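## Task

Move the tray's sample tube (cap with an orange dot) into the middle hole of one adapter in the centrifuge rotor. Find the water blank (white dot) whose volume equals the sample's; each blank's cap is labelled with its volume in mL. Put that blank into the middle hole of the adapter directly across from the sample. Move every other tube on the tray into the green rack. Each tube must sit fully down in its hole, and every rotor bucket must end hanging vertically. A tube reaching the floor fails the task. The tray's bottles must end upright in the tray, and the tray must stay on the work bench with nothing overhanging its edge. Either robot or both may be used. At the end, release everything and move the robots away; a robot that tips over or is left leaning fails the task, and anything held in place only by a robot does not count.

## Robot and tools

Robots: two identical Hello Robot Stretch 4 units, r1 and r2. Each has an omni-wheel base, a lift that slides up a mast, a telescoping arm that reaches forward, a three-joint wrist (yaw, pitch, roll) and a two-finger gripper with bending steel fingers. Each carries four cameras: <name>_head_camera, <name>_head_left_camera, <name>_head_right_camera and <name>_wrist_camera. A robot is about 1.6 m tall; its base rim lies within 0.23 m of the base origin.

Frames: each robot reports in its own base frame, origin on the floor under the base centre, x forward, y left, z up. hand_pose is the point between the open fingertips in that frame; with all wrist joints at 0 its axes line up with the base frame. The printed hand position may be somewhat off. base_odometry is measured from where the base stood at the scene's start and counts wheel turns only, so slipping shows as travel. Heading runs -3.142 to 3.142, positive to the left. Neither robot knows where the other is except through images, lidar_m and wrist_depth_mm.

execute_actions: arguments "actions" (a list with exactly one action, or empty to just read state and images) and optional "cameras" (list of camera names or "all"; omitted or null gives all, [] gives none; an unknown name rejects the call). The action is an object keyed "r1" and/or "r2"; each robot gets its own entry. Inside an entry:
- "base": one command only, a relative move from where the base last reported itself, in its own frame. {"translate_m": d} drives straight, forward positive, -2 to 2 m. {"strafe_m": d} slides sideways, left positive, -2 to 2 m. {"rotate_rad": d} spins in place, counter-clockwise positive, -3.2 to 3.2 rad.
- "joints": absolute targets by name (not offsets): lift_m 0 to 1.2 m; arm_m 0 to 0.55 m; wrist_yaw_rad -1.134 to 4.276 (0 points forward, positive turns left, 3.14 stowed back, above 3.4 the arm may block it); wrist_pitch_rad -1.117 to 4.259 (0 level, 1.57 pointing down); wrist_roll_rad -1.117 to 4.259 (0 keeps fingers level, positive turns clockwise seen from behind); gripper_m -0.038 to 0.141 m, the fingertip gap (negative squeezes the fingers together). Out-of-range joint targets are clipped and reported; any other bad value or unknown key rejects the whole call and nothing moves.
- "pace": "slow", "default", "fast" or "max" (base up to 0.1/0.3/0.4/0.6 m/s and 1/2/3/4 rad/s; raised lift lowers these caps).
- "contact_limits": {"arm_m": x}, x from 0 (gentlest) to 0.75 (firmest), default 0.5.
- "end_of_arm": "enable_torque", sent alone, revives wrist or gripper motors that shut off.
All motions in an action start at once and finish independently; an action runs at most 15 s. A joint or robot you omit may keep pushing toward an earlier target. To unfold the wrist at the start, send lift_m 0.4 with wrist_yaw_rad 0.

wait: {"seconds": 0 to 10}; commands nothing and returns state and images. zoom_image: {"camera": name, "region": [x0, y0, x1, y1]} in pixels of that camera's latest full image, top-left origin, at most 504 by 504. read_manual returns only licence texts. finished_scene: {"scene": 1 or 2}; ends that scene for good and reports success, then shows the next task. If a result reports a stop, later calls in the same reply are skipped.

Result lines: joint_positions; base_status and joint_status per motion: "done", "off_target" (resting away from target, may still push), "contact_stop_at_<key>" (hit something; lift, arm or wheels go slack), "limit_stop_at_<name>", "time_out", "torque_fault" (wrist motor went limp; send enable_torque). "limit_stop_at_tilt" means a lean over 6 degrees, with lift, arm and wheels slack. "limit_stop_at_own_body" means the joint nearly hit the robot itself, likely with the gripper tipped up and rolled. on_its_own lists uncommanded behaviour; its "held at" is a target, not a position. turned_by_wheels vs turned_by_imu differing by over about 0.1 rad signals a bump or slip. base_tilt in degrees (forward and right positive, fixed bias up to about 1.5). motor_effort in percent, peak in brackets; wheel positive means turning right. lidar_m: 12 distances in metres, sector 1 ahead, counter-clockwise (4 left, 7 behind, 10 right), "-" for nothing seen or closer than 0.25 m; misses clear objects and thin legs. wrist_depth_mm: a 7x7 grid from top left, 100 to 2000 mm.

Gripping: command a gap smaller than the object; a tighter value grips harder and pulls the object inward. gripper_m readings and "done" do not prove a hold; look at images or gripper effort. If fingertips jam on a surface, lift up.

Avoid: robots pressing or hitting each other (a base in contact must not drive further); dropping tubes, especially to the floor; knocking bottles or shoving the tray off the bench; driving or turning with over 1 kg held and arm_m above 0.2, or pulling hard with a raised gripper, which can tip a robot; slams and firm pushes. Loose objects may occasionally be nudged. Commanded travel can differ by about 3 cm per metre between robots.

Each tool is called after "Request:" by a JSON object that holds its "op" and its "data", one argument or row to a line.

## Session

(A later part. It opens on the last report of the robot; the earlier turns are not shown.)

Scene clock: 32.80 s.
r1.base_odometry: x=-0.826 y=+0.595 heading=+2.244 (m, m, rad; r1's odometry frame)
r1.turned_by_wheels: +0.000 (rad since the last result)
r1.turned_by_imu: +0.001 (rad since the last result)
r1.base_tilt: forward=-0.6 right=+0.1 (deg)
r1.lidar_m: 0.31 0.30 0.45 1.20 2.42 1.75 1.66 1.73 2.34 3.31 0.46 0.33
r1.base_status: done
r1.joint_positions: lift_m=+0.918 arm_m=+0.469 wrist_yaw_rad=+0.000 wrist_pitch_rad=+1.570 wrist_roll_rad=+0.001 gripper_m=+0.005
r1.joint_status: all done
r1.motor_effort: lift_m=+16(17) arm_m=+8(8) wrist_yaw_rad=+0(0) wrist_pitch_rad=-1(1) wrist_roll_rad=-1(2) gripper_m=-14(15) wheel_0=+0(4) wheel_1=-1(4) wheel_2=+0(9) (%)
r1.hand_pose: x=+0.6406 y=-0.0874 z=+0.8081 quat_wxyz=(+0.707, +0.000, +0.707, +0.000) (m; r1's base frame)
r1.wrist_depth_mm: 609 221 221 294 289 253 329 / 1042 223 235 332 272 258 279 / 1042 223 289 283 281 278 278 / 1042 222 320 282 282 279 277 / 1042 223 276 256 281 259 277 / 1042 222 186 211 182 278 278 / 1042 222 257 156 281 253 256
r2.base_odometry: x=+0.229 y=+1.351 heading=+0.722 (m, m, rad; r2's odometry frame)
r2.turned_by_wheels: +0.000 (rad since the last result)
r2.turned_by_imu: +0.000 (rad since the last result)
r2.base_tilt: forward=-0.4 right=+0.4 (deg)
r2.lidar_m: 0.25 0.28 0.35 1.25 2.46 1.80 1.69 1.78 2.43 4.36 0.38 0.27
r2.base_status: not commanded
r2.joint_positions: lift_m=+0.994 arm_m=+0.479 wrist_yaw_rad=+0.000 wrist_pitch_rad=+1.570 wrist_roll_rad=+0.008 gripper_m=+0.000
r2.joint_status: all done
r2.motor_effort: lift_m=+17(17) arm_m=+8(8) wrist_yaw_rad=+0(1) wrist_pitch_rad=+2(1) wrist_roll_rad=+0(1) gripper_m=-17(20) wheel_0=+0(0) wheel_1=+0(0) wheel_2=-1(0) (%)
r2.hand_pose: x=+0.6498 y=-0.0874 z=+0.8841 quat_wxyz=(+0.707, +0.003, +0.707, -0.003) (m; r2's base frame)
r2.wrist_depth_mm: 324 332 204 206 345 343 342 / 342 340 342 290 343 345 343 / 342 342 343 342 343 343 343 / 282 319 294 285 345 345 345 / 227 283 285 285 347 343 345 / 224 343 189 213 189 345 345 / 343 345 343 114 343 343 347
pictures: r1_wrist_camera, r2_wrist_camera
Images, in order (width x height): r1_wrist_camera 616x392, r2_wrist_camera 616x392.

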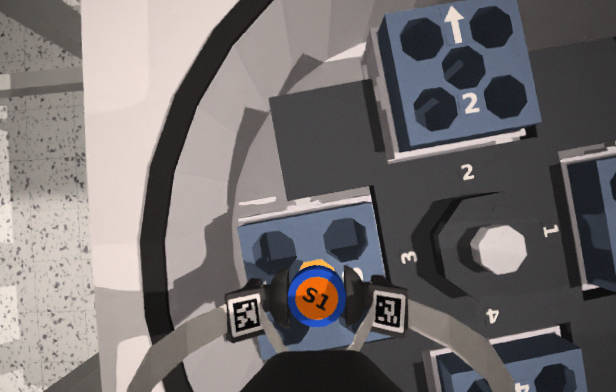

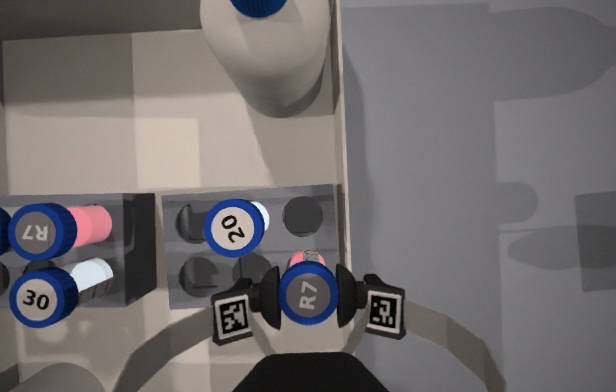

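Request:
{"op": "execute_actions", "data": {
  "actions": [
    {"r1":{"joints":{"gripper_m":0.042}},"r2":{"joints":{"lift_m":1.1}}}
  ],
  "cameras": []
}}

Request:
{"op": "execute_actions", "data": {
  "actions": [
    {"r1":{"joints":{"lift_m":1.06}},"r2":{"base":{"strafe_m":-0.41}}}
  ],
  "cameras": ["r1_wrist_camera","r2_wrist_camera"]
}}

Scene clock: 34.93 s.
r1.base_odometry: x=-0.826 y=+0.595 heading=+2.244 (m, m, rad; r1's odometry frame)
r1.turned_by_wheels: +0.000 (rad since the last result)
r1.turned_by_imu: +0.001 (rad since the last result)
r1.base_tilt: forward=-0.8 right=+0.1 (deg)
r1.lidar_m: 0.30 0.31 0.46 1.22 2.43 1.76 1.66 1.73 2.32 3.31 0.46 0.33
r1.base_status: not commanded
r1.joint_positions: lift_m=+0.918 arm_m=+0.469 wrist_yaw_rad=+0.000 wrist_pitch_rad=+1.570 wrist_roll_rad=+0.001 gripper_m=+0.042
r1.joint_status: all done
r1.motor_effort: lift_m=+16(17) arm_m=+8(8) wrist_yaw_rad=+1(1) wrist_pitch_rad=-2(1) wrist_roll_rad=-1(1) gripper_m=-2(15) wheel_0=+0(0) wheel_1=-1(1) wheel_2=+0(0) (%)
r1.hand_pose: x=+0.6406 y=-0.0874 z=+0.8081 quat_wxyz=(+0.707, +0.000, +0.707, +0.000) (m; r1's base frame)
r1.wrist_depth_mm: 609 224 223 293 296 253 327 / 1060 222 236 332 272 257 278 / 1025 223 287 283 283 279 278 / 1042 223 324 282 281 279 278 / 1025 223 276 255 281 259 278 / 1042 222 197 227 189 277 277 / 1042 222 264 138 281 252 257
r2.base_odometry: x=+0.229 y=+1.351 heading=+0.722 (m, m, rad; r2's odometry frame)
r2.turned_by_wheels: +0.000 (rad since the last result)
r2.turned_by_imu: +0.000 (rad since the last result)
r2.base_tilt: forward=-0.4 right=+0.4 (deg)
r2.lidar_m: 0.25 0.26 0.39 1.28 2.48 1.79 1.70 1.80 2.46 4.33 0.38 0.27
r2.base_status: not commanded
r2.joint_positions: lift_m=+1.100 arm_m=+0.479 wrist_yaw_rad=+0.000 wrist_pitch_rad=+1.570 wrist_roll_rad=+0.008 gripper_m=+0.000
r2.joint_status: all done
r2.motor_effort: lift_m=+26(27) arm_m=+8(8) wrist_yaw_rad=-3(4) wrist_pitch_rad=+2(2) wrist_roll_rad=-2(0) gripper_m=-19(17) wheel_0=+0(0) wheel_1=+0(0) wheel_2=-1(0) (%)
r2.hand_pose: x=+0.6498 y=-0.0874 z=+0.9894 quat_wxyz=(+0.707, +0.003, +0.707, -0.003) (m; r2's base frame)
r2.wrist_depth_mm: 445 449 452 445 449 445 449 / 421 449 445 314 449 449 449 / 427 445 445 445 449 452 452 / 384 387 442 445 449 452 449 / 389 379 387 389 452 452 452 / 433 445 189 214 189 452 449 / 379 355 452 114 452 452 449
pictures: none
No camera images: the call's "cameras" was empty. Leave "cameras" out to get every camera's image.

Scene clock: 37.63 s.
r1.base_odometry: x=-0.826 y=+0.595 heading=+2.244 (m, m, rad; r1's odometry frame)
r1.turned_by_wheels: +0.000 (rad since the last result)
r1.turned_by_imu: +0.001 (rad since the last result)
r1.base_tilt: forward=-0.7 right=+0.2 (deg)
r1.lidar_m: 0.30 0.32 0.45 1.21 2.42 1.76 1.66 1.72 2.33 3.31 0.46 0.31
r1.base_status: not commanded
r1.joint_positions: lift_m=+1.060 arm_m=+0.470 wrist_yaw_rad=+0.000 wrist_pitch_rad=+1.570 wrist_roll_rad=+0.001 gripper_m=+0.042
r1.joint_status: all done
r1.motor_effort: lift_m=+25(27) arm_m=+8(8) wrist_yaw_rad=+1(1) wrist_pitch_rad=-1(1) wrist_roll_rad=-1(1) gripper_m=-2(3) wheel_0=+0(0) wheel_1=-1(1) wheel_2=+0(0) (%)
r1.hand_pose: x=+0.6406 y=-0.0874 z=+0.9494 quat_wxyz=(+0.707, +0.000, +0.707, +0.000) (m; r1's base frame)
r1.wrist_depth_mm: 609 1160 364 359 382 375 357 / 1098 976 364 427 427 436 399 / 1182 1182 364 424 410 421 445 / 1160 1182 364 421 421 421 392 / 1182 1160 364 397 404 421 415 / 1182 1160 196 421 189 418 413 / 1160 750 362 138 421 392 415
r2.base_odometry: x=+0.500 y=+1.043 heading=+0.723 (m, m, rad; r2's odometry frame)
r2.turned_by_wheels: +0.000 (rad since the last result)
r2.turned_by_imu: +0.001 (rad since the last result)
r2.base_tilt: forward=-0.5 right=+0.4 (deg)
r2.lidar_m: 0.25 0.27 0.39 1.04 2.43 1.79 1.72 1.79 2.41 3.93 0.40 0.28
r2.base_status: done
r2.joint_positions: lift_m=+1.100 arm_m=+0.479 wrist_yaw_rad=+0.000 wrist_pitch_rad=+1.570 wrist_roll_rad=+0.008 gripper_m=+0.000
r2.joint_status: not commanded
r2.motor_effort: lift_m=+24(25) arm_m=+8(8) wrist_yaw_rad=-1(1) wrist_pitch_rad=+0(1) wrist_roll_rad=-1(1) gripper_m=-18(18) wheel_0=+0(7) wheel_1=+1(4) wheel_2=-1(2) (%)
r2.hand_pose: x=+0.6498 y=-0.0874 z=+0.9895 quat_wxyz=(+0.707, +0.003, +0.707, -0.003) (m; r2's base frame)
r2.wrist_depth_mm: 445 449 445 449 449 445 1205 / 449 445 445 452 445 449 1205 / 449 449 449 449 449 449 1205 / 449 452 452 449 452 452 1205 / 452 452 452 392 452 452 1182 / 455 449 190 213 189 452 1205 / 452 452 452 114 452 452 1182
pictures: r1_wrist_camera, r2_wrist_camera
Images, in order (width x height): r1_wrist_camera 616x392, r2_wrist_camera 616x392.

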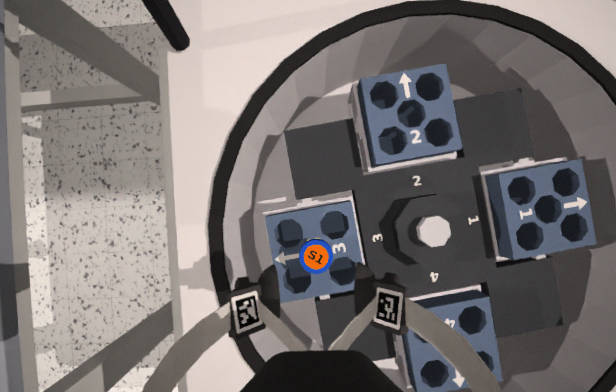

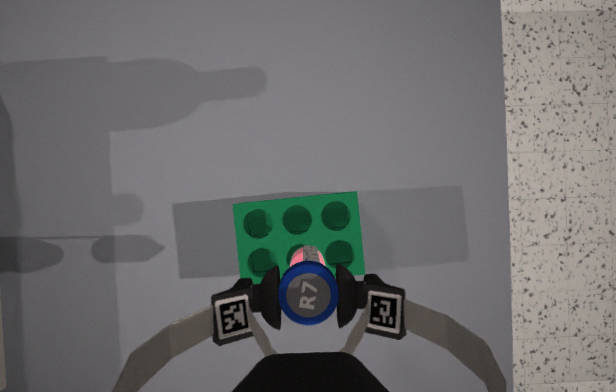

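Request:
{"op": "execute_actions", "data": {
  "actions": [
    {"r1":{"base":{"strafe_m":1.226},"joints":{"arm_m":0.488},"pace":"fast"},"r2":{"base":{"strafe_m":-0.03},"joints":{"arm_m":0.518,"lift_m":1.06}}}
  ],
  "cameras": ["r1_wrist_camera","r2_wrist_camera"]
}}

Scene clock: 43.50 s.
r1.base_odometry: x=-1.784 y=-0.170 heading=+2.244 (m, m, rad; r1's odometry frame)
r1.turned_by_wheels: +0.000 (rad since the last result)
r1.turned_by_imu: -0.003 (rad since the last result)
r1.base_tilt: forward=-0.6 right=+0.1 (deg)
r1.lidar_m: 0.28 0.29 0.42 4.21 2.47 1.77 1.67 1.74 2.36 1.26 0.44 0.31
r1.base_status: done
r1.joint_positions: lift_m=+1.060 arm_m=+0.486 wrist_yaw_rad=+0.000 wrist_pitch_rad=+1.570 wrist_roll_rad=+0.001 gripper_m=+0.042
r1.joint_status: all done
r1.motor_effort: lift_m=+25(25) arm_m=+9(7) wrist_yaw_rad=+0(0) wrist_pitch_rad=-1(1) wrist_roll_rad=-2(1) gripper_m=-2(1) wheel_0=+1(10) wheel_1=+1(10) wheel_2=+0(1) (%)
r1.hand_pose: x=+0.6576 y=-0.0874 z=+0.9494 quat_wxyz=(+0.707, +0.000, +0.707, +0.000) (m; r1's base frame)
r1.wrist_depth_mm: 413 410 410 404 402 327 241 / 413 410 410 404 402 307 270 / 413 407 404 404 404 399 364 / 410 410 407 404 402 370 357 / 413 410 410 345 343 279 340 / 410 410 195 404 190 397 379 / 410 410 410 138 402 402 362
r2.base_odometry: x=+0.520 y=+1.021 heading=+0.723 (m, m, rad; r2's odometry frame)
r2.turned_by_wheels: +0.000 (rad since the last result)
r2.turned_by_imu: +0.000 (rad since the last result)
r2.base_tilt: forward=-0.5 right=+0.3 (deg)
r2.lidar_m: 0.25 0.28 0.40 1.04 2.49 1.80 1.68 1.77 2.43 3.91 0.39 0.27
r2.base_status: done
r2.joint_positions: lift_m=+1.060 arm_m=+0.517 wrist_yaw_rad=+0.000 wrist_pitch_rad=+1.570 wrist_roll_rad=+0.008 gripper_m=+0.000
r2.joint_status: all done
r2.motor_effort: lift_m=+17(23) arm_m=+8(8) wrist_yaw_rad=-2(3) wrist_pitch_rad=+1(2) wrist_roll_rad=-2(2) gripper_m=-17(18) wheel_0=+0(9) wheel_1=+2(9) wheel_2=+0(1) (%)
r2.hand_pose: x=+0.6877 y=-0.0874 z=+0.9501 quat_wxyz=(+0.707, +0.003, +0.707, -0.003) (m; r2's base frame)
r2.wrist_depth_mm: 410 410 410 410 410 410 1182 / 410 410 407 407 410 410 1138 / 407 413 410 410 410 407 1160 / 413 410 410 410 410 413 1160 / 410 410 410 351 410 410 1182 / 413 410 190 213 189 410 1160 / 413 413 410 114 410 413 1182
pictures: r1_wrist_camera, r2_wrist_camera
Images, in order (width x height): r1_wrist_camera 616x392, r2_wrist_camera 616x392.

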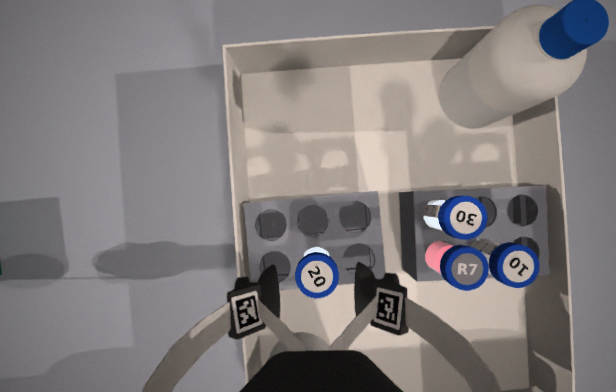

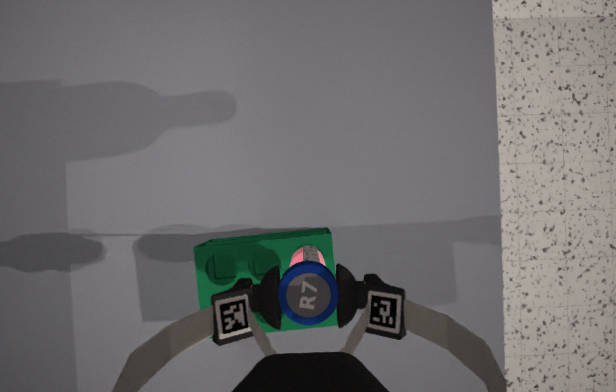

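Request:
{"op": "execute_actions", "data": {
  "actions": [
    {"r1":{"base":{"translate_m":-0.002},"joints":{"lift_m":0.995}},"r2":{"joints":{"lift_m":0.991},"pace":"slow"}}
  ],
  "cameras": ["r1_wrist_camera","r2_wrist_camera"]
}}

Scene clock: 46.00 s.
r1.base_odometry: x=-1.783 y=-0.172 heading=+2.245 (m, m, rad; r1's odometry frame)
r1.turned_by_wheels: +0.000 (rad since the last result)
r1.turned_by_imu: +0.001 (rad since the last result)
r1.base_tilt: forward=-0.7 right=+0.1 (deg)
r1.lidar_m: 0.28 0.29 0.43 4.22 2.46 1.79 1.69 1.72 2.34 1.25 0.44 0.30
r1.base_status: done
r1.joint_positions: lift_m=+0.995 arm_m=+0.487 wrist_yaw_rad=+0.000 wrist_pitch_rad=+1.570 wrist_roll_rad=+0.001 gripper_m=+0.042
r1.joint_status: all done
r1.motor_effort: lift_m=+17(24) arm_m=+8(9) wrist_yaw_rad=+0(1) wrist_pitch_rad=-1(1) wrist_roll_rad=-1(2) gripper_m=-2(3) wheel_0=+0(3) wheel_1=+2(1) wheel_2=+0(2) (%)
r1.hand_pose: x=+0.6576 y=-0.0874 z=+0.8851 quat_wxyz=(+0.707, +0.000, +0.707, +0.000) (m; r1's base frame)
r1.wrist_depth_mm: 347 345 312 310 322 293 214 / 345 345 342 342 338 310 248 / 347 345 342 340 336 338 332 / 347 343 340 336 336 277 290 / 343 345 334 278 289 252 242 / 347 342 196 218 189 334 322 / 345 345 332 138 338 332 334
r2.base_odometry: x=+0.520 y=+1.021 heading=+0.723 (m, m, rad; r2's odometry frame)
r2.turned_by_wheels: +0.000 (rad since the last result)
r2.turned_by_imu: +0.000 (rad since the last result)
r2.base_tilt: forward=-0.4 right=+0.4 (deg)
r2.lidar_m: 0.25 0.28 0.41 1.03 2.48 1.78 1.67 1.78 2.41 3.91 0.41 0.27
r2.base_status: not commanded
r2.joint_positions: lift_m=+0.991 arm_m=+0.517 wrist_yaw_rad=+0.000 wrist_pitch_rad=+1.570 wrist_roll_rad=+0.008 gripper_m=+0.000
r2.joint_status: all done
r2.motor_effort: lift_m=+17(17) arm_m=+8(8) wrist_yaw_rad=-1(1) wrist_pitch_rad=+0(1) wrist_roll_rad=-1(2) gripper_m=-18(16) wheel_0=+1(1) wheel_1=+1(1) wheel_2=-1(1) (%)
r2.hand_pose: x=+0.6876 y=-0.0874 z=+0.8811 quat_wxyz=(+0.707, +0.003, +0.707, -0.003) (m; r2's base frame)
r2.wrist_depth_mm: 340 340 340 340 340 342 1078 / 342 342 342 340 342 340 1098 / 342 342 342 342 340 342 1078 / 342 340 343 342 343 342 1098 / 343 342 338 282 342 342 1098 / 342 342 190 213 189 343 1098 / 343 343 283 114 343 343 1118
pictures: r1_wrist_camera, r2_wrist_camera
Images, in order (width x height): r1_wrist_camera 616x392, r2_wrist_camera 616x392.

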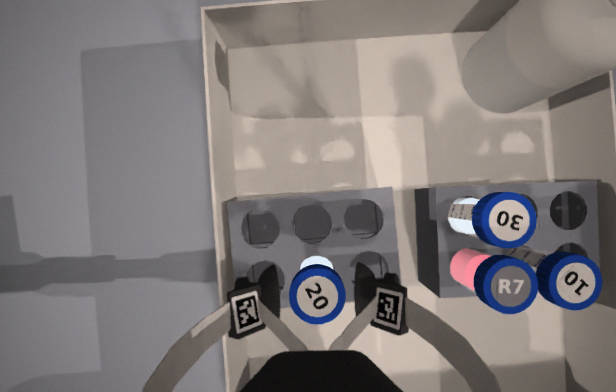

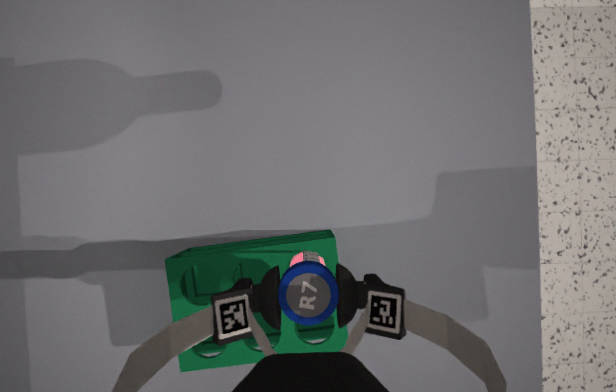

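Request:
{"op": "execute_actions", "data": {
  "actions": [
    {"r1":{"joints":{"gripper_m":0.005}},"r2":{"joints":{"gripper_m":0.036}}}
  ],
  "cameras": []
}}

Request:
{"op": "execute_actions", "data": {
  "actions": [
    {"r1":{"joints":{"lift_m":1.14}},"r2":{"joints":{"lift_m":1.07}}}
  ],
  "cameras": ["r1_wrist_camera"]
}}

Request:
{"op": "execute_actions", "data": {
  "actions": [
    {"r1":{"base":{"strafe_m":-0.6}},"r2":{"base":{"strafe_m":0.12},"joints":{"arm_m":0.475}}}
  ],
  "cameras": ["r1_head_right_camera"]
}}

Request:
{"op": "execute_actions", "data": {
  "actions": [
    {"r1":{"base":{"strafe_m":-0.884},"joints":{"arm_m":0.522,"lift_m":1.08}},"r2":{"base":{"strafe_m":0.483}}}
  ],
  "cameras": ["r1_wrist_camera","r2_wrist_camera"]
}}

Scene clock: 48.47 s.
r1.base_odometry: x=-1.783 y=-0.172 heading=+2.245 (m, m, rad; r1's odometry frame)
r1.turned_by_wheels: +0.000 (rad since the last result)
r1.turned_by_imu: +0.001 (rad since the last result)
r1.base_tilt: forward=-0.7 right=+0.1 (deg)
r1.lidar_m: 0.28 0.32 0.42 4.21 2.47 1.77 1.68 1.75 2.34 1.27 0.42 0.31
r1.base_status: not commanded
r1.joint_positions: lift_m=+0.995 arm_m=+0.487 wrist_yaw_rad=+0.000 wrist_pitch_rad=+1.570 wrist_roll_rad=+0.001 gripper_m=+0.005
r1.joint_status: all done
r1.motor_effort: lift_m=+17(17) arm_m=+8(8) wrist_yaw_rad=+0(1) wrist_pitch_rad=-1(1) wrist_roll_rad=-1(1) gripper_m=-16(15) wheel_0=+0(0) wheel_1=+2(2) wheel_2=+0(0) (%)
r1.hand_pose: x=+0.6577 y=-0.0874 z=+0.8851 quat_wxyz=(+0.707, +0.000, +0.707, +0.000) (m; r1's base frame)
r1.wrist_depth_mm: 347 347 314 309 322 291 214 / 347 345 343 340 338 310 248 / 347 345 340 340 338 338 330 / 347 347 340 334 340 276 289 / 347 343 334 279 307 253 241 / 347 343 186 211 182 277 324 / 343 343 342 157 338 334 334
r2.base_odometry: x=+0.520 y=+1.021 heading=+0.723 (m, m, rad; r2's odometry frame)
r2.turned_by_wheels: +0.000 (rad since the last result)
r2.turned_by_imu: +0.000 (rad since the last result)
r2.base_tilt: forward=-0.4 right=+0.4 (deg)
r2.lidar_m: 0.25 0.26 0.40 1.04 2.43 1.79 1.70 1.77 2.41 3.91 0.42 0.29
r2.base_status: not commanded
r2.joint_positions: lift_m=+0.991 arm_m=+0.517 wrist_yaw_rad=+0.000 wrist_pitch_rad=+1.570 wrist_roll_rad=+0.008 gripper_m=+0.036
r2.joint_status: all done
r2.motor_effort: lift_m=+17(17) arm_m=+8(8) wrist_yaw_rad=-3(1) wrist_pitch_rad=+0(0) wrist_roll_rad=-1(3) gripper_m=-4(18) wheel_0=+1(1) wheel_1=+1(2) wheel_2=-1(1) (%)
r2.hand_pose: x=+0.6876 y=-0.0874 z=+0.8811 quat_wxyz=(+0.707, +0.003, +0.707, -0.003) (m; r2's base frame)
r2.wrist_depth_mm: 340 340 343 342 342 342 1078 / 342 342 342 340 342 342 1098 / 342 342 343 342 343 342 1078 / 342 343 343 342 343 342 1098 / 342 343 338 282 342 343 1078 / 342 343 206 222 194 342 1118 / 343 343 285 114 342 343 1098
pictures: none
No camera images: the call's "cameras" was empty. Leave "cameras" out to get every camera's image.

Scene clock: 50.13 s.
r1.base_odometry: x=-1.783 y=-0.172 heading=+2.245 (m, m, rad; r1's odometry frame)
r1.turned_by_wheels: +0.000 (rad since the last result)
r1.turned_by_imu: +0.001 (rad since the last result)
r1.base_tilt: forward=-0.7 right=+0.1 (deg)
r1.lidar_m: 0.28 0.32 0.40 4.21 2.48 1.78 1.69 1.72 2.35 1.26 0.42 0.30
r1.base_status: not commanded
r1.joint_positions: lift_m=+1.140 arm_m=+0.487 wrist_yaw_rad=+0.000 wrist_pitch_rad=+1.570 wrist_roll_rad=+0.001 gripper_m=+0.005
r1.joint_status: all done
r1.motor_effort: lift_m=+25(27) arm_m=+8(8) wrist_yaw_rad=+1(1) wrist_pitch_rad=-1(1) wrist_roll_rad=-1(1) gripper_m=-15(15) wheel_0=-1(0) wheel_1=+2(2) wheel_2=+0(0) (%)
r1.hand_pose: x=+0.6577 y=-0.0874 z=+1.0294 quat_wxyz=(+0.707, +0.000, +0.707, +0.000) (m; r1's base frame)
r1.wrist_depth_mm: 500 492 492 484 480 480 480 / 496 492 492 480 480 340 477 / 488 492 484 480 484 469 480 / 492 484 484 480 477 452 477 / 496 492 484 424 421 424 477 / 496 492 187 212 182 469 473 / 492 492 484 157 477 410 477
r2.base_odometry: x=+0.520 y=+1.021 heading=+0.723 (m, m, rad; r2's odometry frame)
r2.turned_by_wheels: +0.000 (rad since the last result)
r2.turned_by_imu: +0.000 (rad since the last result)
r2.base_tilt: forward=-0.4 right=+0.4 (deg)
r2.lidar_m: 0.25 0.28 0.36 1.03 2.47 1.76 1.69 1.76 2.43 3.90 0.40 0.28
r2.base_status: not commanded
r2.joint_positions: lift_m=+1.070 arm_m=+0.517 wrist_yaw_rad=+0.000 wrist_pitch_rad=+1.570 wrist_roll_rad=+0.008 gripper_m=+0.036
r2.joint_status: all done
r2.motor_effort: lift_m=+25(27) arm_m=+8(8) wrist_yaw_rad=-3(2) wrist_pitch_rad=+0(0) wrist_roll_rad=+0(2) gripper_m=-3(5) wheel_0=+1(1) wheel_1=+2(1) wheel_2=-1(1) (%)
r2.hand_pose: x=+0.6876 y=-0.0874 z=+0.9594 quat_wxyz=(+0.707, +0.003, +0.707, -0.003) (m; r2's base frame)
r2.wrist_depth_mm: 418 418 418 415 418 421 1160 / 418 415 421 418 418 418 1160 / 415 418 421 421 418 418 1182 / 418 421 418 418 418 421 1182 / 424 418 415 362 421 421 1160 / 421 418 204 359 194 421 1205 / 421 421 424 114 421 418 1182
pictures: r1_wrist_camera
Images, in order (width x height): r1_wrist_camera 616x392.

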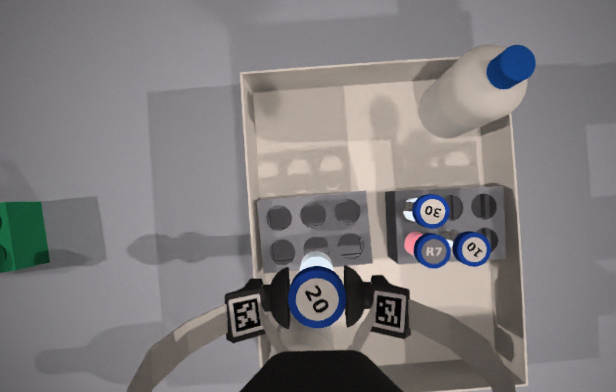

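Scene clock: 53.47 s.
r1.base_odometry: x=-1.314 y=+0.203 heading=+2.244 (m, m, rad; r1's odometry frame)
r1.turned_by_wheels: +0.000 (rad since the last result)
r1.turned_by_imu: +0.003 (rad since the last result)
r1.base_tilt: forward=-0.7 right=+0.0 (deg)
r1.lidar_m: 0.30 0.31 0.42 1.16 2.42 1.77 1.69 1.73 2.34 3.94 0.43 0.32
r1.base_status: done
r1.joint_positions: lift_m=+1.140 arm_m=+0.487 wrist_yaw_rad=+0.000 wrist_pitch_rad=+1.570 wrist_roll_rad=+0.001 gripper_m=+0.005
r1.joint_status: not commanded
r1.motor_effort: lift_m=+24(25) arm_m=+8(8) wrist_yaw_rad=+0(0) wrist_pitch_rad=-1(2) wrist_roll_rad=-1(1) gripper_m=-15(15) wheel_0=-2(7) wheel_1=+1(8) wheel_2=+0(3) (%)
r1.hand_pose: x=+0.6577 y=-0.0874 z=+1.0295 quat_wxyz=(+0.707, +0.000, +0.707, +0.000) (m; r1's base frame)
r1.wrist_depth_mm: 492 492 488 488 488 1255 1205 / 492 488 492 484 480 484 668 / 488 496 492 484 484 480 676 / 488 492 488 484 480 480 691 / 484 492 484 488 484 480 691 / 469 492 185 212 182 484 691 / 473 488 488 134 480 484 683
r2.base_odometry: x=+0.441 y=+1.111 heading=+0.723 (m, m, rad; r2's odometry frame)
r2.turned_by_wheels: +0.000 (rad since the last result)
r2.turned_by_imu: +0.000 (rad since the last result)
r2.base_tilt: forward=-0.4 right=+0.3 (deg)
r2.lidar_m: 0.26 0.27 0.37 1.04 2.49 1.78 1.71 1.77 2.44 4.03 0.40 0.26
r2.base_status: done
r2.joint_positions: lift_m=+1.070 arm_m=+0.476 wrist_yaw_rad=+0.000 wrist_pitch_rad=+1.570 wrist_roll_rad=+0.008 gripper_m=+0.036
r2.joint_status: all done
r2.motor_effort: lift_m=+25(25) arm_m=-8(8) wrist_yaw_rad=-3(1) wrist_pitch_rad=+1(1) wrist_roll_rad=+0(2) gripper_m=-4(3) wheel_0=+2(6) wheel_1=+0(5) wheel_2=+0(2) (%)
r2.hand_pose: x=+0.6475 y=-0.0874 z=+0.9594 quat_wxyz=(+0.707, +0.003, +0.707, -0.003) (m; r2's base frame)
r2.wrist_depth_mm: 418 415 418 421 418 418 418 / 418 415 418 418 415 418 418 / 415 421 421 418 421 421 418 / 415 418 418 421 397 421 415 / 415 418 421 421 359 421 418 / 410 421 205 421 193 421 421 / 407 418 418 114 421 424 421
pictures: r1_head_right_camera
Images, in order (width x height): r1_head_right_camera 420x672.

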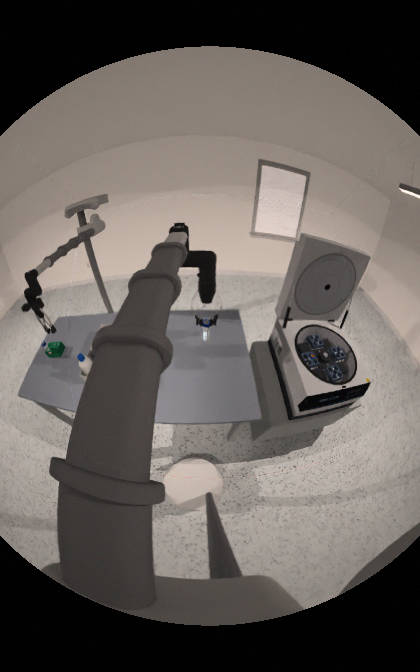

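Scene clock: 57.73 s.
r1.base_odometry: x=-0.623 y=+0.754 heading=+2.244 (m, m, rad; r1's odometry frame)
r1.turned_by_wheels: +0.000 (rad since the last result)
r1.turned_by_imu: +0.004 (rad since the last result)
r1.base_tilt: forward=-0.8 right=+0.2 (deg)
r1.lidar_m: 0.31 0.33 0.46 1.21 2.41 1.75 1.66 1.71 2.33 3.06 0.47 0.33
r1.base_status: done
r1.joint_positions: lift_m=+1.080 arm_m=+0.520 wrist_yaw_rad=+0.000 wrist_pitch_rad=+1.570 wrist_roll_rad=+0.000 gripper_m=+0.005
r1.joint_status: all done
r1.motor_effort: lift_m=+18(23) arm_m=+9(6) wrist_yaw_rad=+0(1) wrist_pitch_rad=-1(1) wrist_roll_rad=-2(1) gripper_m=-15(15) wheel_0=+0(9) wheel_1=+0(8) wheel_2=+0(3) (%)
r1.hand_pose: x=+0.6916 y=-0.0874 z=+0.9700 quat_wxyz=(+0.707, +0.000, +0.707, +0.000) (m; r1's base frame)
r1.wrist_depth_mm: 373 387 384 384 379 1182 1160 / 389 387 392 382 377 1182 1160 / 389 473 452 442 379 1182 1160 / 430 445 445 442 377 1160 1205 / 442 449 439 418 404 1160 1182 / 424 430 186 211 182 1160 1182 / 418 445 421 134 379 377 1160
r2.base_odometry: x=+0.121 y=+1.473 heading=+0.723 (m, m, rad; r2's odometry frame)
r2.turned_by_wheels: +0.000 (rad since the last result)
r2.turned_by_imu: -0.001 (rad since the last result)
r2.base_tilt: forward=-0.4 right=+0.3 (deg)
r2.lidar_m: 0.25 0.26 0.38 1.25 2.49 1.80 1.70 1.79 2.39 4.49 0.39 0.27
r2.base_status: done
r2.joint_positions: lift_m=+1.070 arm_m=+0.476 wrist_yaw_rad=+0.000 wrist_pitch_rad=+1.570 wrist_roll_rad=+0.008 gripper_m=+0.036
r2.joint_status: not commanded
r2.motor_effort: lift_m=+24(25) arm_m=-8(8) wrist_yaw_rad=-1(3) wrist_pitch_rad=+0(1) wrist_roll_rad=-1(1) gripper_m=-3(6) wheel_0=+1(6) wheel_1=+0(6) wheel_2=+0(1) (%)
r2.hand_pose: x=+0.6475 y=-0.0874 z=+0.9595 quat_wxyz=(+0.707, +0.003, +0.707, -0.003) (m; r2's base frame)
r2.wrist_depth_mm: 418 421 399 404 415 274 418 / 415 421 418 415 418 287 418 / 421 418 415 418 418 418 418 / 418 421 382 415 413 357 421 / 418 418 357 359 357 357 421 / 421 424 205 418 193 418 421 / 421 421 334 114 418 384 421
pictures: r1_wrist_camera, r2_wrist_camera
Images, in order (width x height): r1_wrist_camera 616x392, r2_wrist_camera 616x392.

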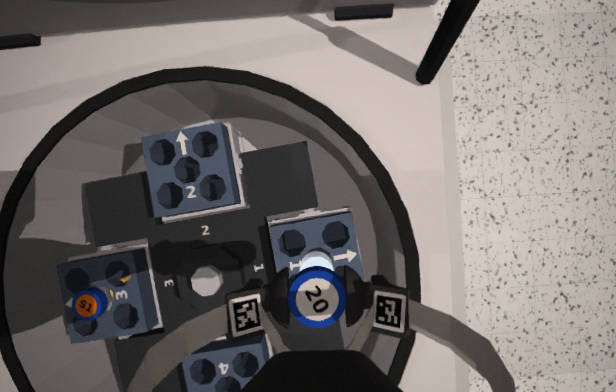

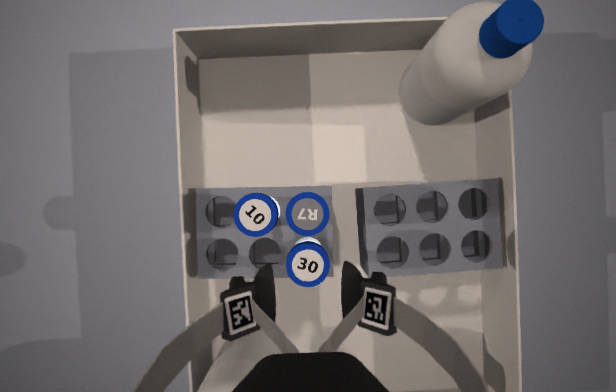

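Request:
{"op": "execute_actions", "data": {
  "actions": [
    {"r1":{"base":{"strafe_m":-0.003},"joints":{"arm_m":0.507,"lift_m":1.01}},"r2":{"base":{"translate_m":0.002},"joints":{"lift_m":0.994}}}
  ],
  "cameras": ["r1_wrist_camera","r2_wrist_camera"]
}}

Scene clock: 59.50 s.
r1.base_odometry: x=-0.620 y=+0.756 heading=+2.244 (m, m, rad; r1's odometry frame)
r1.turned_by_wheels: +0.000 (rad since the last result)
r1.turned_by_imu: +0.001 (rad since the last result)
r1.base_tilt: forward=-0.7 right=+0.1 (deg)
r1.lidar_m: 0.30 0.33 0.47 1.20 2.40 1.74 1.65 1.71 2.31 3.06 0.48 0.34
r1.base_status: done
r1.joint_positions: lift_m=+1.010 arm_m=+0.509 wrist_yaw_rad=+0.000 wrist_pitch_rad=+1.570 wrist_roll_rad=+0.000 gripper_m=+0.005
r1.joint_status: all done
r1.motor_effort: lift_m=+17(17) arm_m=-9(7) wrist_yaw_rad=+1(1) wrist_pitch_rad=-1(2) wrist_roll_rad=-1(1) gripper_m=-14(16) wheel_0=+0(5) wheel_1=+1(12) wheel_2=+0(0) (%)
r1.hand_pose: x=+0.6797 y=-0.0874 z=+0.9001 quat_wxyz=(+0.707, +0.000, +0.707, +0.000) (m; r1's base frame)
r1.wrist_depth_mm: 317 315 315 312 310 1078 1118 / 320 379 407 312 310 1078 1098 / 387 357 375 413 310 1098 1098 / 377 379 377 373 336 1078 1098 / 377 375 375 347 351 1098 1118 / 351 375 186 211 182 1118 1098 / 379 375 362 157 309 307 1118
r2.base_odometry: x=+0.123 y=+1.474 heading=+0.723 (m, m, rad; r2's odometry frame)
r2.turned_by_wheels: +0.000 (rad since the last result)
r2.turned_by_imu: +0.000 (rad since the last result)
r2.base_tilt: forward=-0.4 right=+0.3 (deg)
r2.lidar_m: 0.25 0.27 0.36 1.25 2.52 1.79 1.70 1.78 2.43 4.51 0.38 0.25
r2.base_status: done
r2.joint_positions: lift_m=+0.994 arm_m=+0.476 wrist_yaw_rad=+0.000 wrist_pitch_rad=+1.570 wrist_roll_rad=+0.008 gripper_m=+0.036
r2.joint_status: all done
r2.motor_effort: lift_m=+17(24) arm_m=-8(8) wrist_yaw_rad=-2(3) wrist_pitch_rad=+0(1) wrist_roll_rad=+0(2) gripper_m=-3(2) wheel_0=+1(4) wheel_1=+1(4) wheel_2=+1(7) (%)
r2.hand_pose: x=+0.6475 y=-0.0874 z=+0.8841 quat_wxyz=(+0.707, +0.003, +0.707, -0.003) (m; r2's base frame)
r2.wrist_depth_mm: 345 343 338 342 342 219 200 / 343 343 343 343 340 274 289 / 343 345 345 342 342 342 309 / 345 343 340 310 338 312 283 / 345 345 283 234 317 282 283 / 343 345 205 223 194 342 301 / 345 345 329 114 343 343 303
pictures: r1_wrist_camera, r2_wrist_camera
Images, in order (width x height): r1_wrist_camera 616x392, r2_wrist_camera 616x392.

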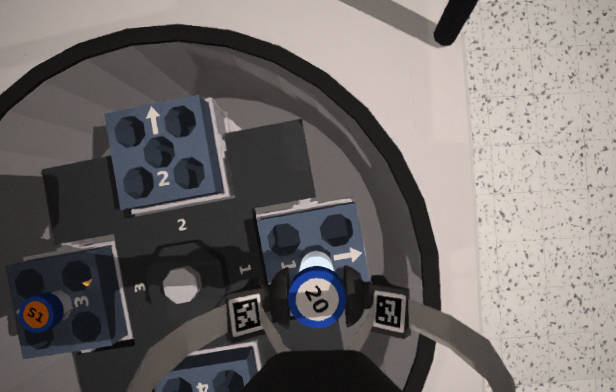

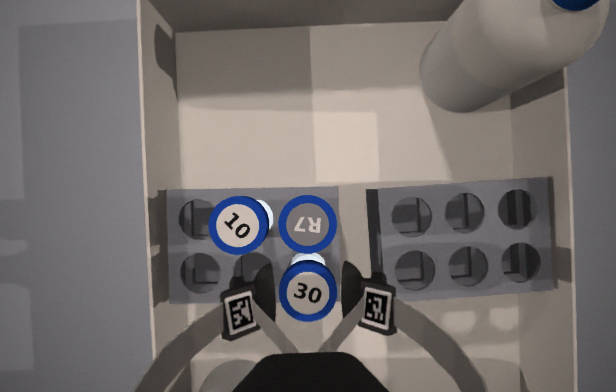

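Request:
{"op": "execute_actions", "data": {
  "actions": [
    {"r1":{"joints":{"lift_m":0.918},"pace":"slow"},"r2":{"joints":{"gripper_m":0.0}}}
  ],
  "cameras": ["r1_wrist_camera"]
}}

Request:
{"op": "execute_actions", "data": {
  "actions": [
    {"r1":{"joints":{"gripper_m":0.042}},"r2":{"joints":{"lift_m":1.12}}}
  ],
  "cameras": []
}}

Request:
{"op": "execute_actions", "data": {
  "actions": [
    {"r1":{"joints":{"lift_m":1.07}},"r2":{"base":{"strafe_m":-0.606}}}
  ],
  "cameras": ["r1_wrist_camera","r2_wrist_camera"]
}}

Scene clock: 62.27 s.
r1.base_odometry: x=-0.620 y=+0.756 heading=+2.244 (m, m, rad; r1's odometry frame)
r1.turned_by_wheels: +0.000 (rad since the last result)
r1.turned_by_imu: +0.001 (rad since the last result)
r1.base_tilt: forward=-0.7 right=+0.1 (deg)
r1.lidar_m: 0.30 0.33 0.43 1.22 2.41 1.74 1.65 1.70 2.31 3.06 0.49 0.34
r1.base_status: not commanded
r1.joint_positions: lift_m=+0.918 arm_m=+0.509 wrist_yaw_rad=+0.000 wrist_pitch_rad=+1.570 wrist_roll_rad=+0.000 gripper_m=+0.005
r1.joint_status: all done
r1.motor_effort: lift_m=+17(16) arm_m=-8(9) wrist_yaw_rad=+0(0) wrist_pitch_rad=-1(1) wrist_roll_rad=-1(1) gripper_m=-15(14) wheel_0=+0(0) wheel_1=+1(1) wheel_2=+0(0) (%)
r1.hand_pose: x=+0.6796 y=-0.0874 z=+0.8081 quat_wxyz=(+0.707, +0.000, +0.707, +0.000) (m; r1's base frame)
r1.wrist_depth_mm: 265 287 273 220 220 218 1025 / 296 260 362 297 218 217 1008 / 272 258 283 366 247 217 1025 / 286 285 283 282 298 218 991 / 286 285 283 256 307 217 1008 / 281 264 186 211 182 217 976 / 277 264 283 157 298 216 1008
r2.base_odometry: x=+0.123 y=+1.474 heading=+0.723 (m, m, rad; r2's odometry frame)
r2.turned_by_wheels: +0.000 (rad since the last result)
r2.turned_by_imu: +0.000 (rad since the last result)
r2.base_tilt: forward=-0.5 right=+0.3 (deg)
r2.lidar_m: 0.25 0.27 0.39 1.29 2.50 1.78 1.72 1.80 2.40 4.52 0.38 0.27
r2.base_status: not commanded
r2.joint_positions: lift_m=+0.994 arm_m=+0.476 wrist_yaw_rad=+0.000 wrist_pitch_rad=+1.570 wrist_roll_rad=+0.008 gripper_m=+0.000
r2.joint_status: all done
r2.motor_effort: lift_m=+17(17) arm_m=-8(8) wrist_yaw_rad=-3(2) wrist_pitch_rad=+0(1) wrist_roll_rad=-2(0) gripper_m=-19(17) wheel_0=+1(1) wheel_1=+0(1) wheel_2=+1(1) (%)
r2.hand_pose: x=+0.6475 y=-0.0874 z=+0.8841 quat_wxyz=(+0.707, +0.003, +0.707, -0.003) (m; r2's base frame)
r2.wrist_depth_mm: 342 343 336 340 342 219 200 / 343 345 343 342 342 274 291 / 343 347 342 342 343 342 309 / 345 343 338 310 340 312 283 / 345 345 283 282 317 283 283 / 345 347 190 213 188 342 300 / 345 294 327 114 343 340 303
pictures: r1_wrist_camera
Images, in order (width x height): r1_wrist_camera 616x392.

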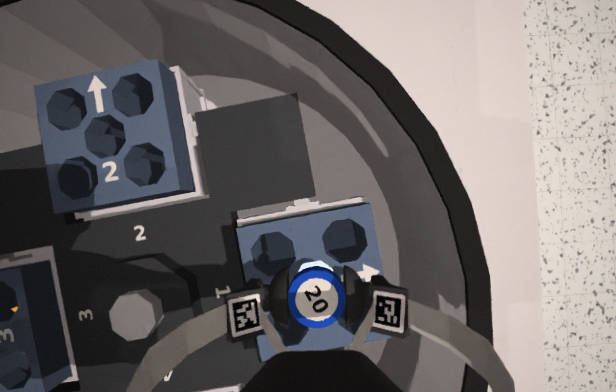

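Scene clock: 63.83 s.
r1.base_odometry: x=-0.620 y=+0.756 heading=+2.244 (m, m, rad; r1's odometry frame)
r1.turned_by_wheels: +0.000 (rad since the last result)
r1.turned_by_imu: +0.000 (rad since the last result)
r1.base_tilt: forward=-0.7 right=+0.1 (deg)
r1.lidar_m: 0.31 0.33 0.46 1.20 2.41 1.75 1.66 1.71 2.32 3.06 0.47 0.32
r1.base_status: not commanded
r1.joint_positions: lift_m=+0.918 arm_m=+0.509 wrist_yaw_rad=+0.000 wrist_pitch_rad=+1.570 wrist_roll_rad=+0.000 gripper_m=+0.042
r1.joint_status: all done
r1.motor_effort: lift_m=+17(17) arm_m=-8(9) wrist_yaw_rad=+0(0) wrist_pitch_rad=-1(1) wrist_roll_rad=-1(1) gripper_m=-3(18) wheel_0=-1(1) wheel_1=+1(1) wheel_2=+0(0) (%)
r1.hand_pose: x=+0.6796 y=-0.0874 z=+0.8081 quat_wxyz=(+0.707, +0.000, +0.707, +0.000) (m; r1's base frame)
r1.wrist_depth_mm: 264 286 273 220 220 218 1025 / 297 263 359 296 219 219 1008 / 273 256 285 366 246 218 1025 / 286 285 283 282 297 219 1008 / 285 283 283 255 297 218 991 / 281 264 196 225 190 218 1008 / 276 266 282 138 301 217 1008
r2.base_odometry: x=+0.123 y=+1.474 heading=+0.723 (m, m, rad; r2's odometry frame)
r2.turned_by_wheels: +0.000 (rad since the last result)
r2.turned_by_imu: +0.000 (rad since the last result)
r2.base_tilt: forward=-0.4 right=+0.4 (deg)
r2.lidar_m: 0.25 0.26 0.38 1.28 2.48 1.78 1.71 1.80 2.44 4.49 0.38 0.29
r2.base_status: not commanded
r2.joint_positions: lift_m=+1.120 arm_m=+0.476 wrist_yaw_rad=+0.000 wrist_pitch_rad=+1.570 wrist_roll_rad=+0.008 gripper_m=+0.000
r2.joint_status: all done
r2.motor_effort: lift_m=+25(28) arm_m=-8(8) wrist_yaw_rad=-1(1) wrist_pitch_rad=+0(0) wrist_roll_rad=-1(0) gripper_m=-17(17) wheel_0=+1(1) wheel_1=+1(1) wheel_2=+1(1) (%)
r2.hand_pose: x=+0.6475 y=-0.0874 z=+1.0094 quat_wxyz=(+0.707, +0.003, +0.707, -0.003) (m; r2's base frame)
r2.wrist_depth_mm: 466 469 469 466 469 469 466 / 466 469 462 466 442 329 473 / 469 473 469 466 462 466 473 / 469 469 462 466 459 459 473 / 469 473 442 407 413 469 469 / 469 469 190 213 189 466 473 / 469 473 353 114 469 449 473
pictures: none
No camera images: the call's "cameras" was empty. Leave "cameras" out to get every camera's image.

Scene clock: 67.17 s.
r1.base_odometry: x=-0.620 y=+0.756 heading=+2.244 (m, m, rad; r1's odometry frame)
r1.turned_by_wheels: +0.000 (rad since the last result)
r1.turned_by_imu: +0.001 (rad since the last result)
r1.base_tilt: forward=-0.7 right=+0.1 (deg)
r1.lidar_m: 0.31 0.33 0.45 1.21 2.43 1.74 1.63 1.69 2.33 3.06 0.45 0.33
r1.base_status: not commanded
r1.joint_positions: lift_m=+1.070 arm_m=+0.509 wrist_yaw_rad=+0.000 wrist_pitch_rad=+1.570 wrist_roll_rad=+0.000 gripper_m=+0.042
r1.joint_status: all done
r1.motor_effort: lift_m=+25(27) arm_m=-9(9) wrist_yaw_rad=+1(1) wrist_pitch_rad=-1(1) wrist_roll_rad=-1(1) gripper_m=+1(2) wheel_0=+0(0) wheel_1=+1(1) wheel_2=+0(0) (%)
r1.hand_pose: x=+0.6796 y=-0.0874 z=+0.9594 quat_wxyz=(+0.707, +0.000, +0.707, +0.000) (m; r1's base frame)
r1.wrist_depth_mm: 377 379 375 373 373 1182 1160 / 375 389 430 373 373 1205 1182 / 387 452 433 469 370 1160 1138 / 436 436 433 436 368 1138 1138 / 430 436 424 407 370 1138 1160 / 415 427 195 427 189 1160 1138 / 424 436 407 138 368 621 1160
r2.base_odometry: x=+0.524 y=+1.020 heading=+0.723 (m, m, rad; r2's odometry frame)
r2.turned_by_wheels: +0.000 (rad since the last result)
r2.turned_by_imu: +0.001 (rad since the last result)
r2.base_tilt: forward=-0.5 right=+0.4 (deg)
r2.lidar_m: 0.25 0.28 0.37 1.02 2.49 1.79 1.72 1.79 2.44 3.89 0.38 0.27
r2.base_status: done
r2.joint_positions: lift_m=+1.120 arm_m=+0.476 wrist_yaw_rad=+0.000 wrist_pitch_rad=+1.570 wrist_roll_rad=+0.008 gripper_m=+0.000
r2.joint_status: not commanded
r2.motor_effort: lift_m=+24(26) arm_m=-8(8) wrist_yaw_rad=-1(3) wrist_pitch_rad=+2(1) wrist_roll_rad=-2(1) gripper_m=-18(18) wheel_0=+0(7) wheel_1=+1(7) wheel_2=+0(3) (%)
r2.hand_pose: x=+0.6475 y=-0.0874 z=+1.0094 quat_wxyz=(+0.707, +0.003, +0.707, -0.003) (m; r2's base frame)
r2.wrist_depth_mm: 466 466 466 466 466 1182 1229 / 469 466 469 469 473 1205 1229 / 466 469 469 469 469 1205 1229 / 469 469 469 469 469 1229 1229 / 473 469 462 442 473 1205 1229 / 469 473 190 213 189 1229 1229 / 473 473 469 114 469 473 1229
pictures: r1_wrist_camera, r2_wrist_camera
Images, in order (width x height): r1_wrist_camera 616x392, r2_wrist_camera 616x392.

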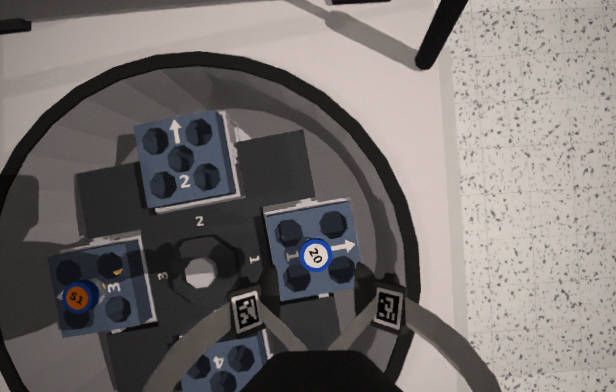

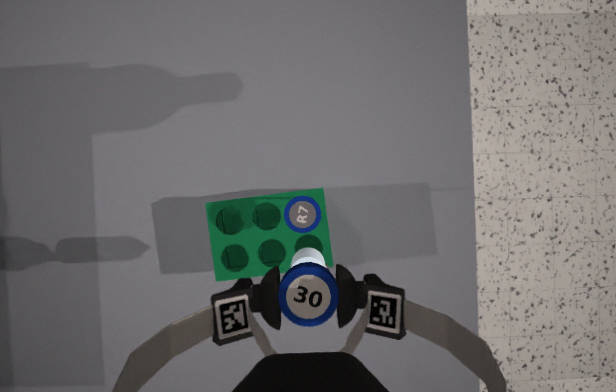

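Request:
{"op": "execute_actions", "data": {
  "actions": [
    {"r1":{"base":{"strafe_m":1.365},"joints":{"arm_m":0.49,"wrist_roll_rad":1.57},"pace":"fast"},"r2":{"joints":{"lift_m":0.991},"pace":"slow"}}
  ],
  "cameras": ["r1_wrist_camera","r2_wrist_camera"]
}}

Scene clock: 73.07 s.
r1.base_odometry: x=-1.687 y=-0.096 heading=+2.245 (m, m, rad; r1's odometry frame)
r1.turned_by_wheels: +0.000 (rad since the last result)
r1.turned_by_imu: -0.004 (rad since the last result)
r1.base_tilt: forward=-0.7 right=+0.2 (deg)
r1.lidar_m: 0.28 0.31 0.43 4.32 2.44 1.76 1.68 1.74 2.36 1.28 0.42 0.31
r1.base_status: done
r1.joint_positions: lift_m=+1.070 arm_m=+0.492 wrist_yaw_rad=+0.000 wrist_pitch_rad=+1.570 wrist_roll_rad=+1.569 gripper_m=+0.042
r1.joint_status: all done
r1.motor_effort: lift_m=+24(25) arm_m=-8(9) wrist_yaw_rad=+1(0) wrist_pitch_rad=-1(1) wrist_roll_rad=+2(6) gripper_m=-2(4) wheel_0=+0(10) wheel_1=+0(7) wheel_2=+0(6) (%)
r1.hand_pose: x=+0.6626 y=-0.0874 z=+0.9595 quat_wxyz=(+0.501, +0.500, +0.500, -0.499) (m; r1's base frame)
r1.wrist_depth_mm: 421 424 415 418 418 418 418 / 418 421 418 418 418 418 418 / 418 421 418 418 415 415 418 / 418 276 413 353 415 413 415 / 415 370 413 355 413 415 413 / 418 415 196 355 189 413 413 / 418 382 410 138 397 334 410
r2.base_odometry: x=+0.524 y=+1.020 heading=+0.723 (m, m, rad; r2's odometry frame)
r2.turned_by_wheels: +0.000 (rad since the last result)
r2.turned_by_imu: +0.000 (rad since the last result)
r2.base_tilt: forward=-0.4 right=+0.4 (deg)
r2.lidar_m: 0.26 0.27 0.38 1.02 2.46 1.75 1.69 1.76 2.43 3.90 0.40 0.28
r2.base_status: not commanded
r2.joint_positions: lift_m=+0.991 arm_m=+0.476 wrist_yaw_rad=+0.000 wrist_pitch_rad=+1.570 wrist_roll_rad=+0.008 gripper_m=+0.000
r2.joint_status: all done
r2.motor_effort: lift_m=+17(24) arm_m=-8(8) wrist_yaw_rad=-4(2) wrist_pitch_rad=+0(1) wrist_roll_rad=-1(1) gripper_m=-20(17) wheel_0=+0(0) wheel_1=+1(1) wheel_2=+0(0) (%)
r2.hand_pose: x=+0.6475 y=-0.0874 z=+0.8811 quat_wxyz=(+0.707, +0.003, +0.707, -0.003) (m; r2's base frame)
r2.wrist_depth_mm: 340 340 340 340 340 338 1098 / 340 340 340 342 340 342 1078 / 340 342 342 342 342 342 1078 / 342 342 340 343 342 342 1098 / 345 343 312 267 342 342 1078 / 343 342 189 213 189 342 1098 / 342 342 342 114 342 342 1118
pictures: r1_wrist_camera, r2_wrist_camera
Images, in order (width x height): r1_wrist_camera 616x392, r2_wrist_camera 616x392.

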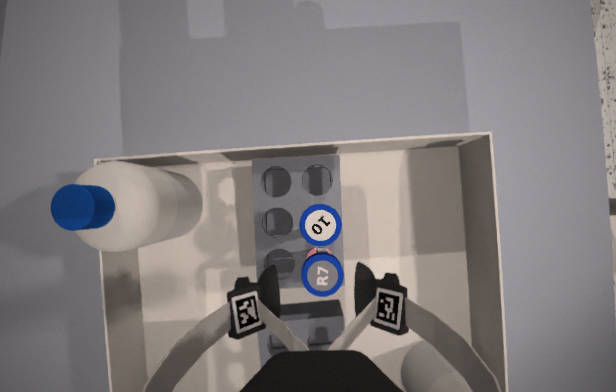

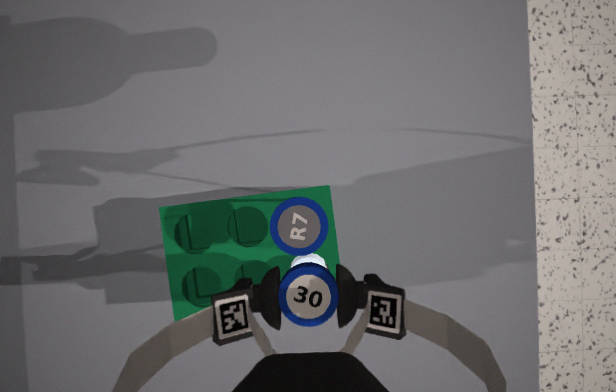

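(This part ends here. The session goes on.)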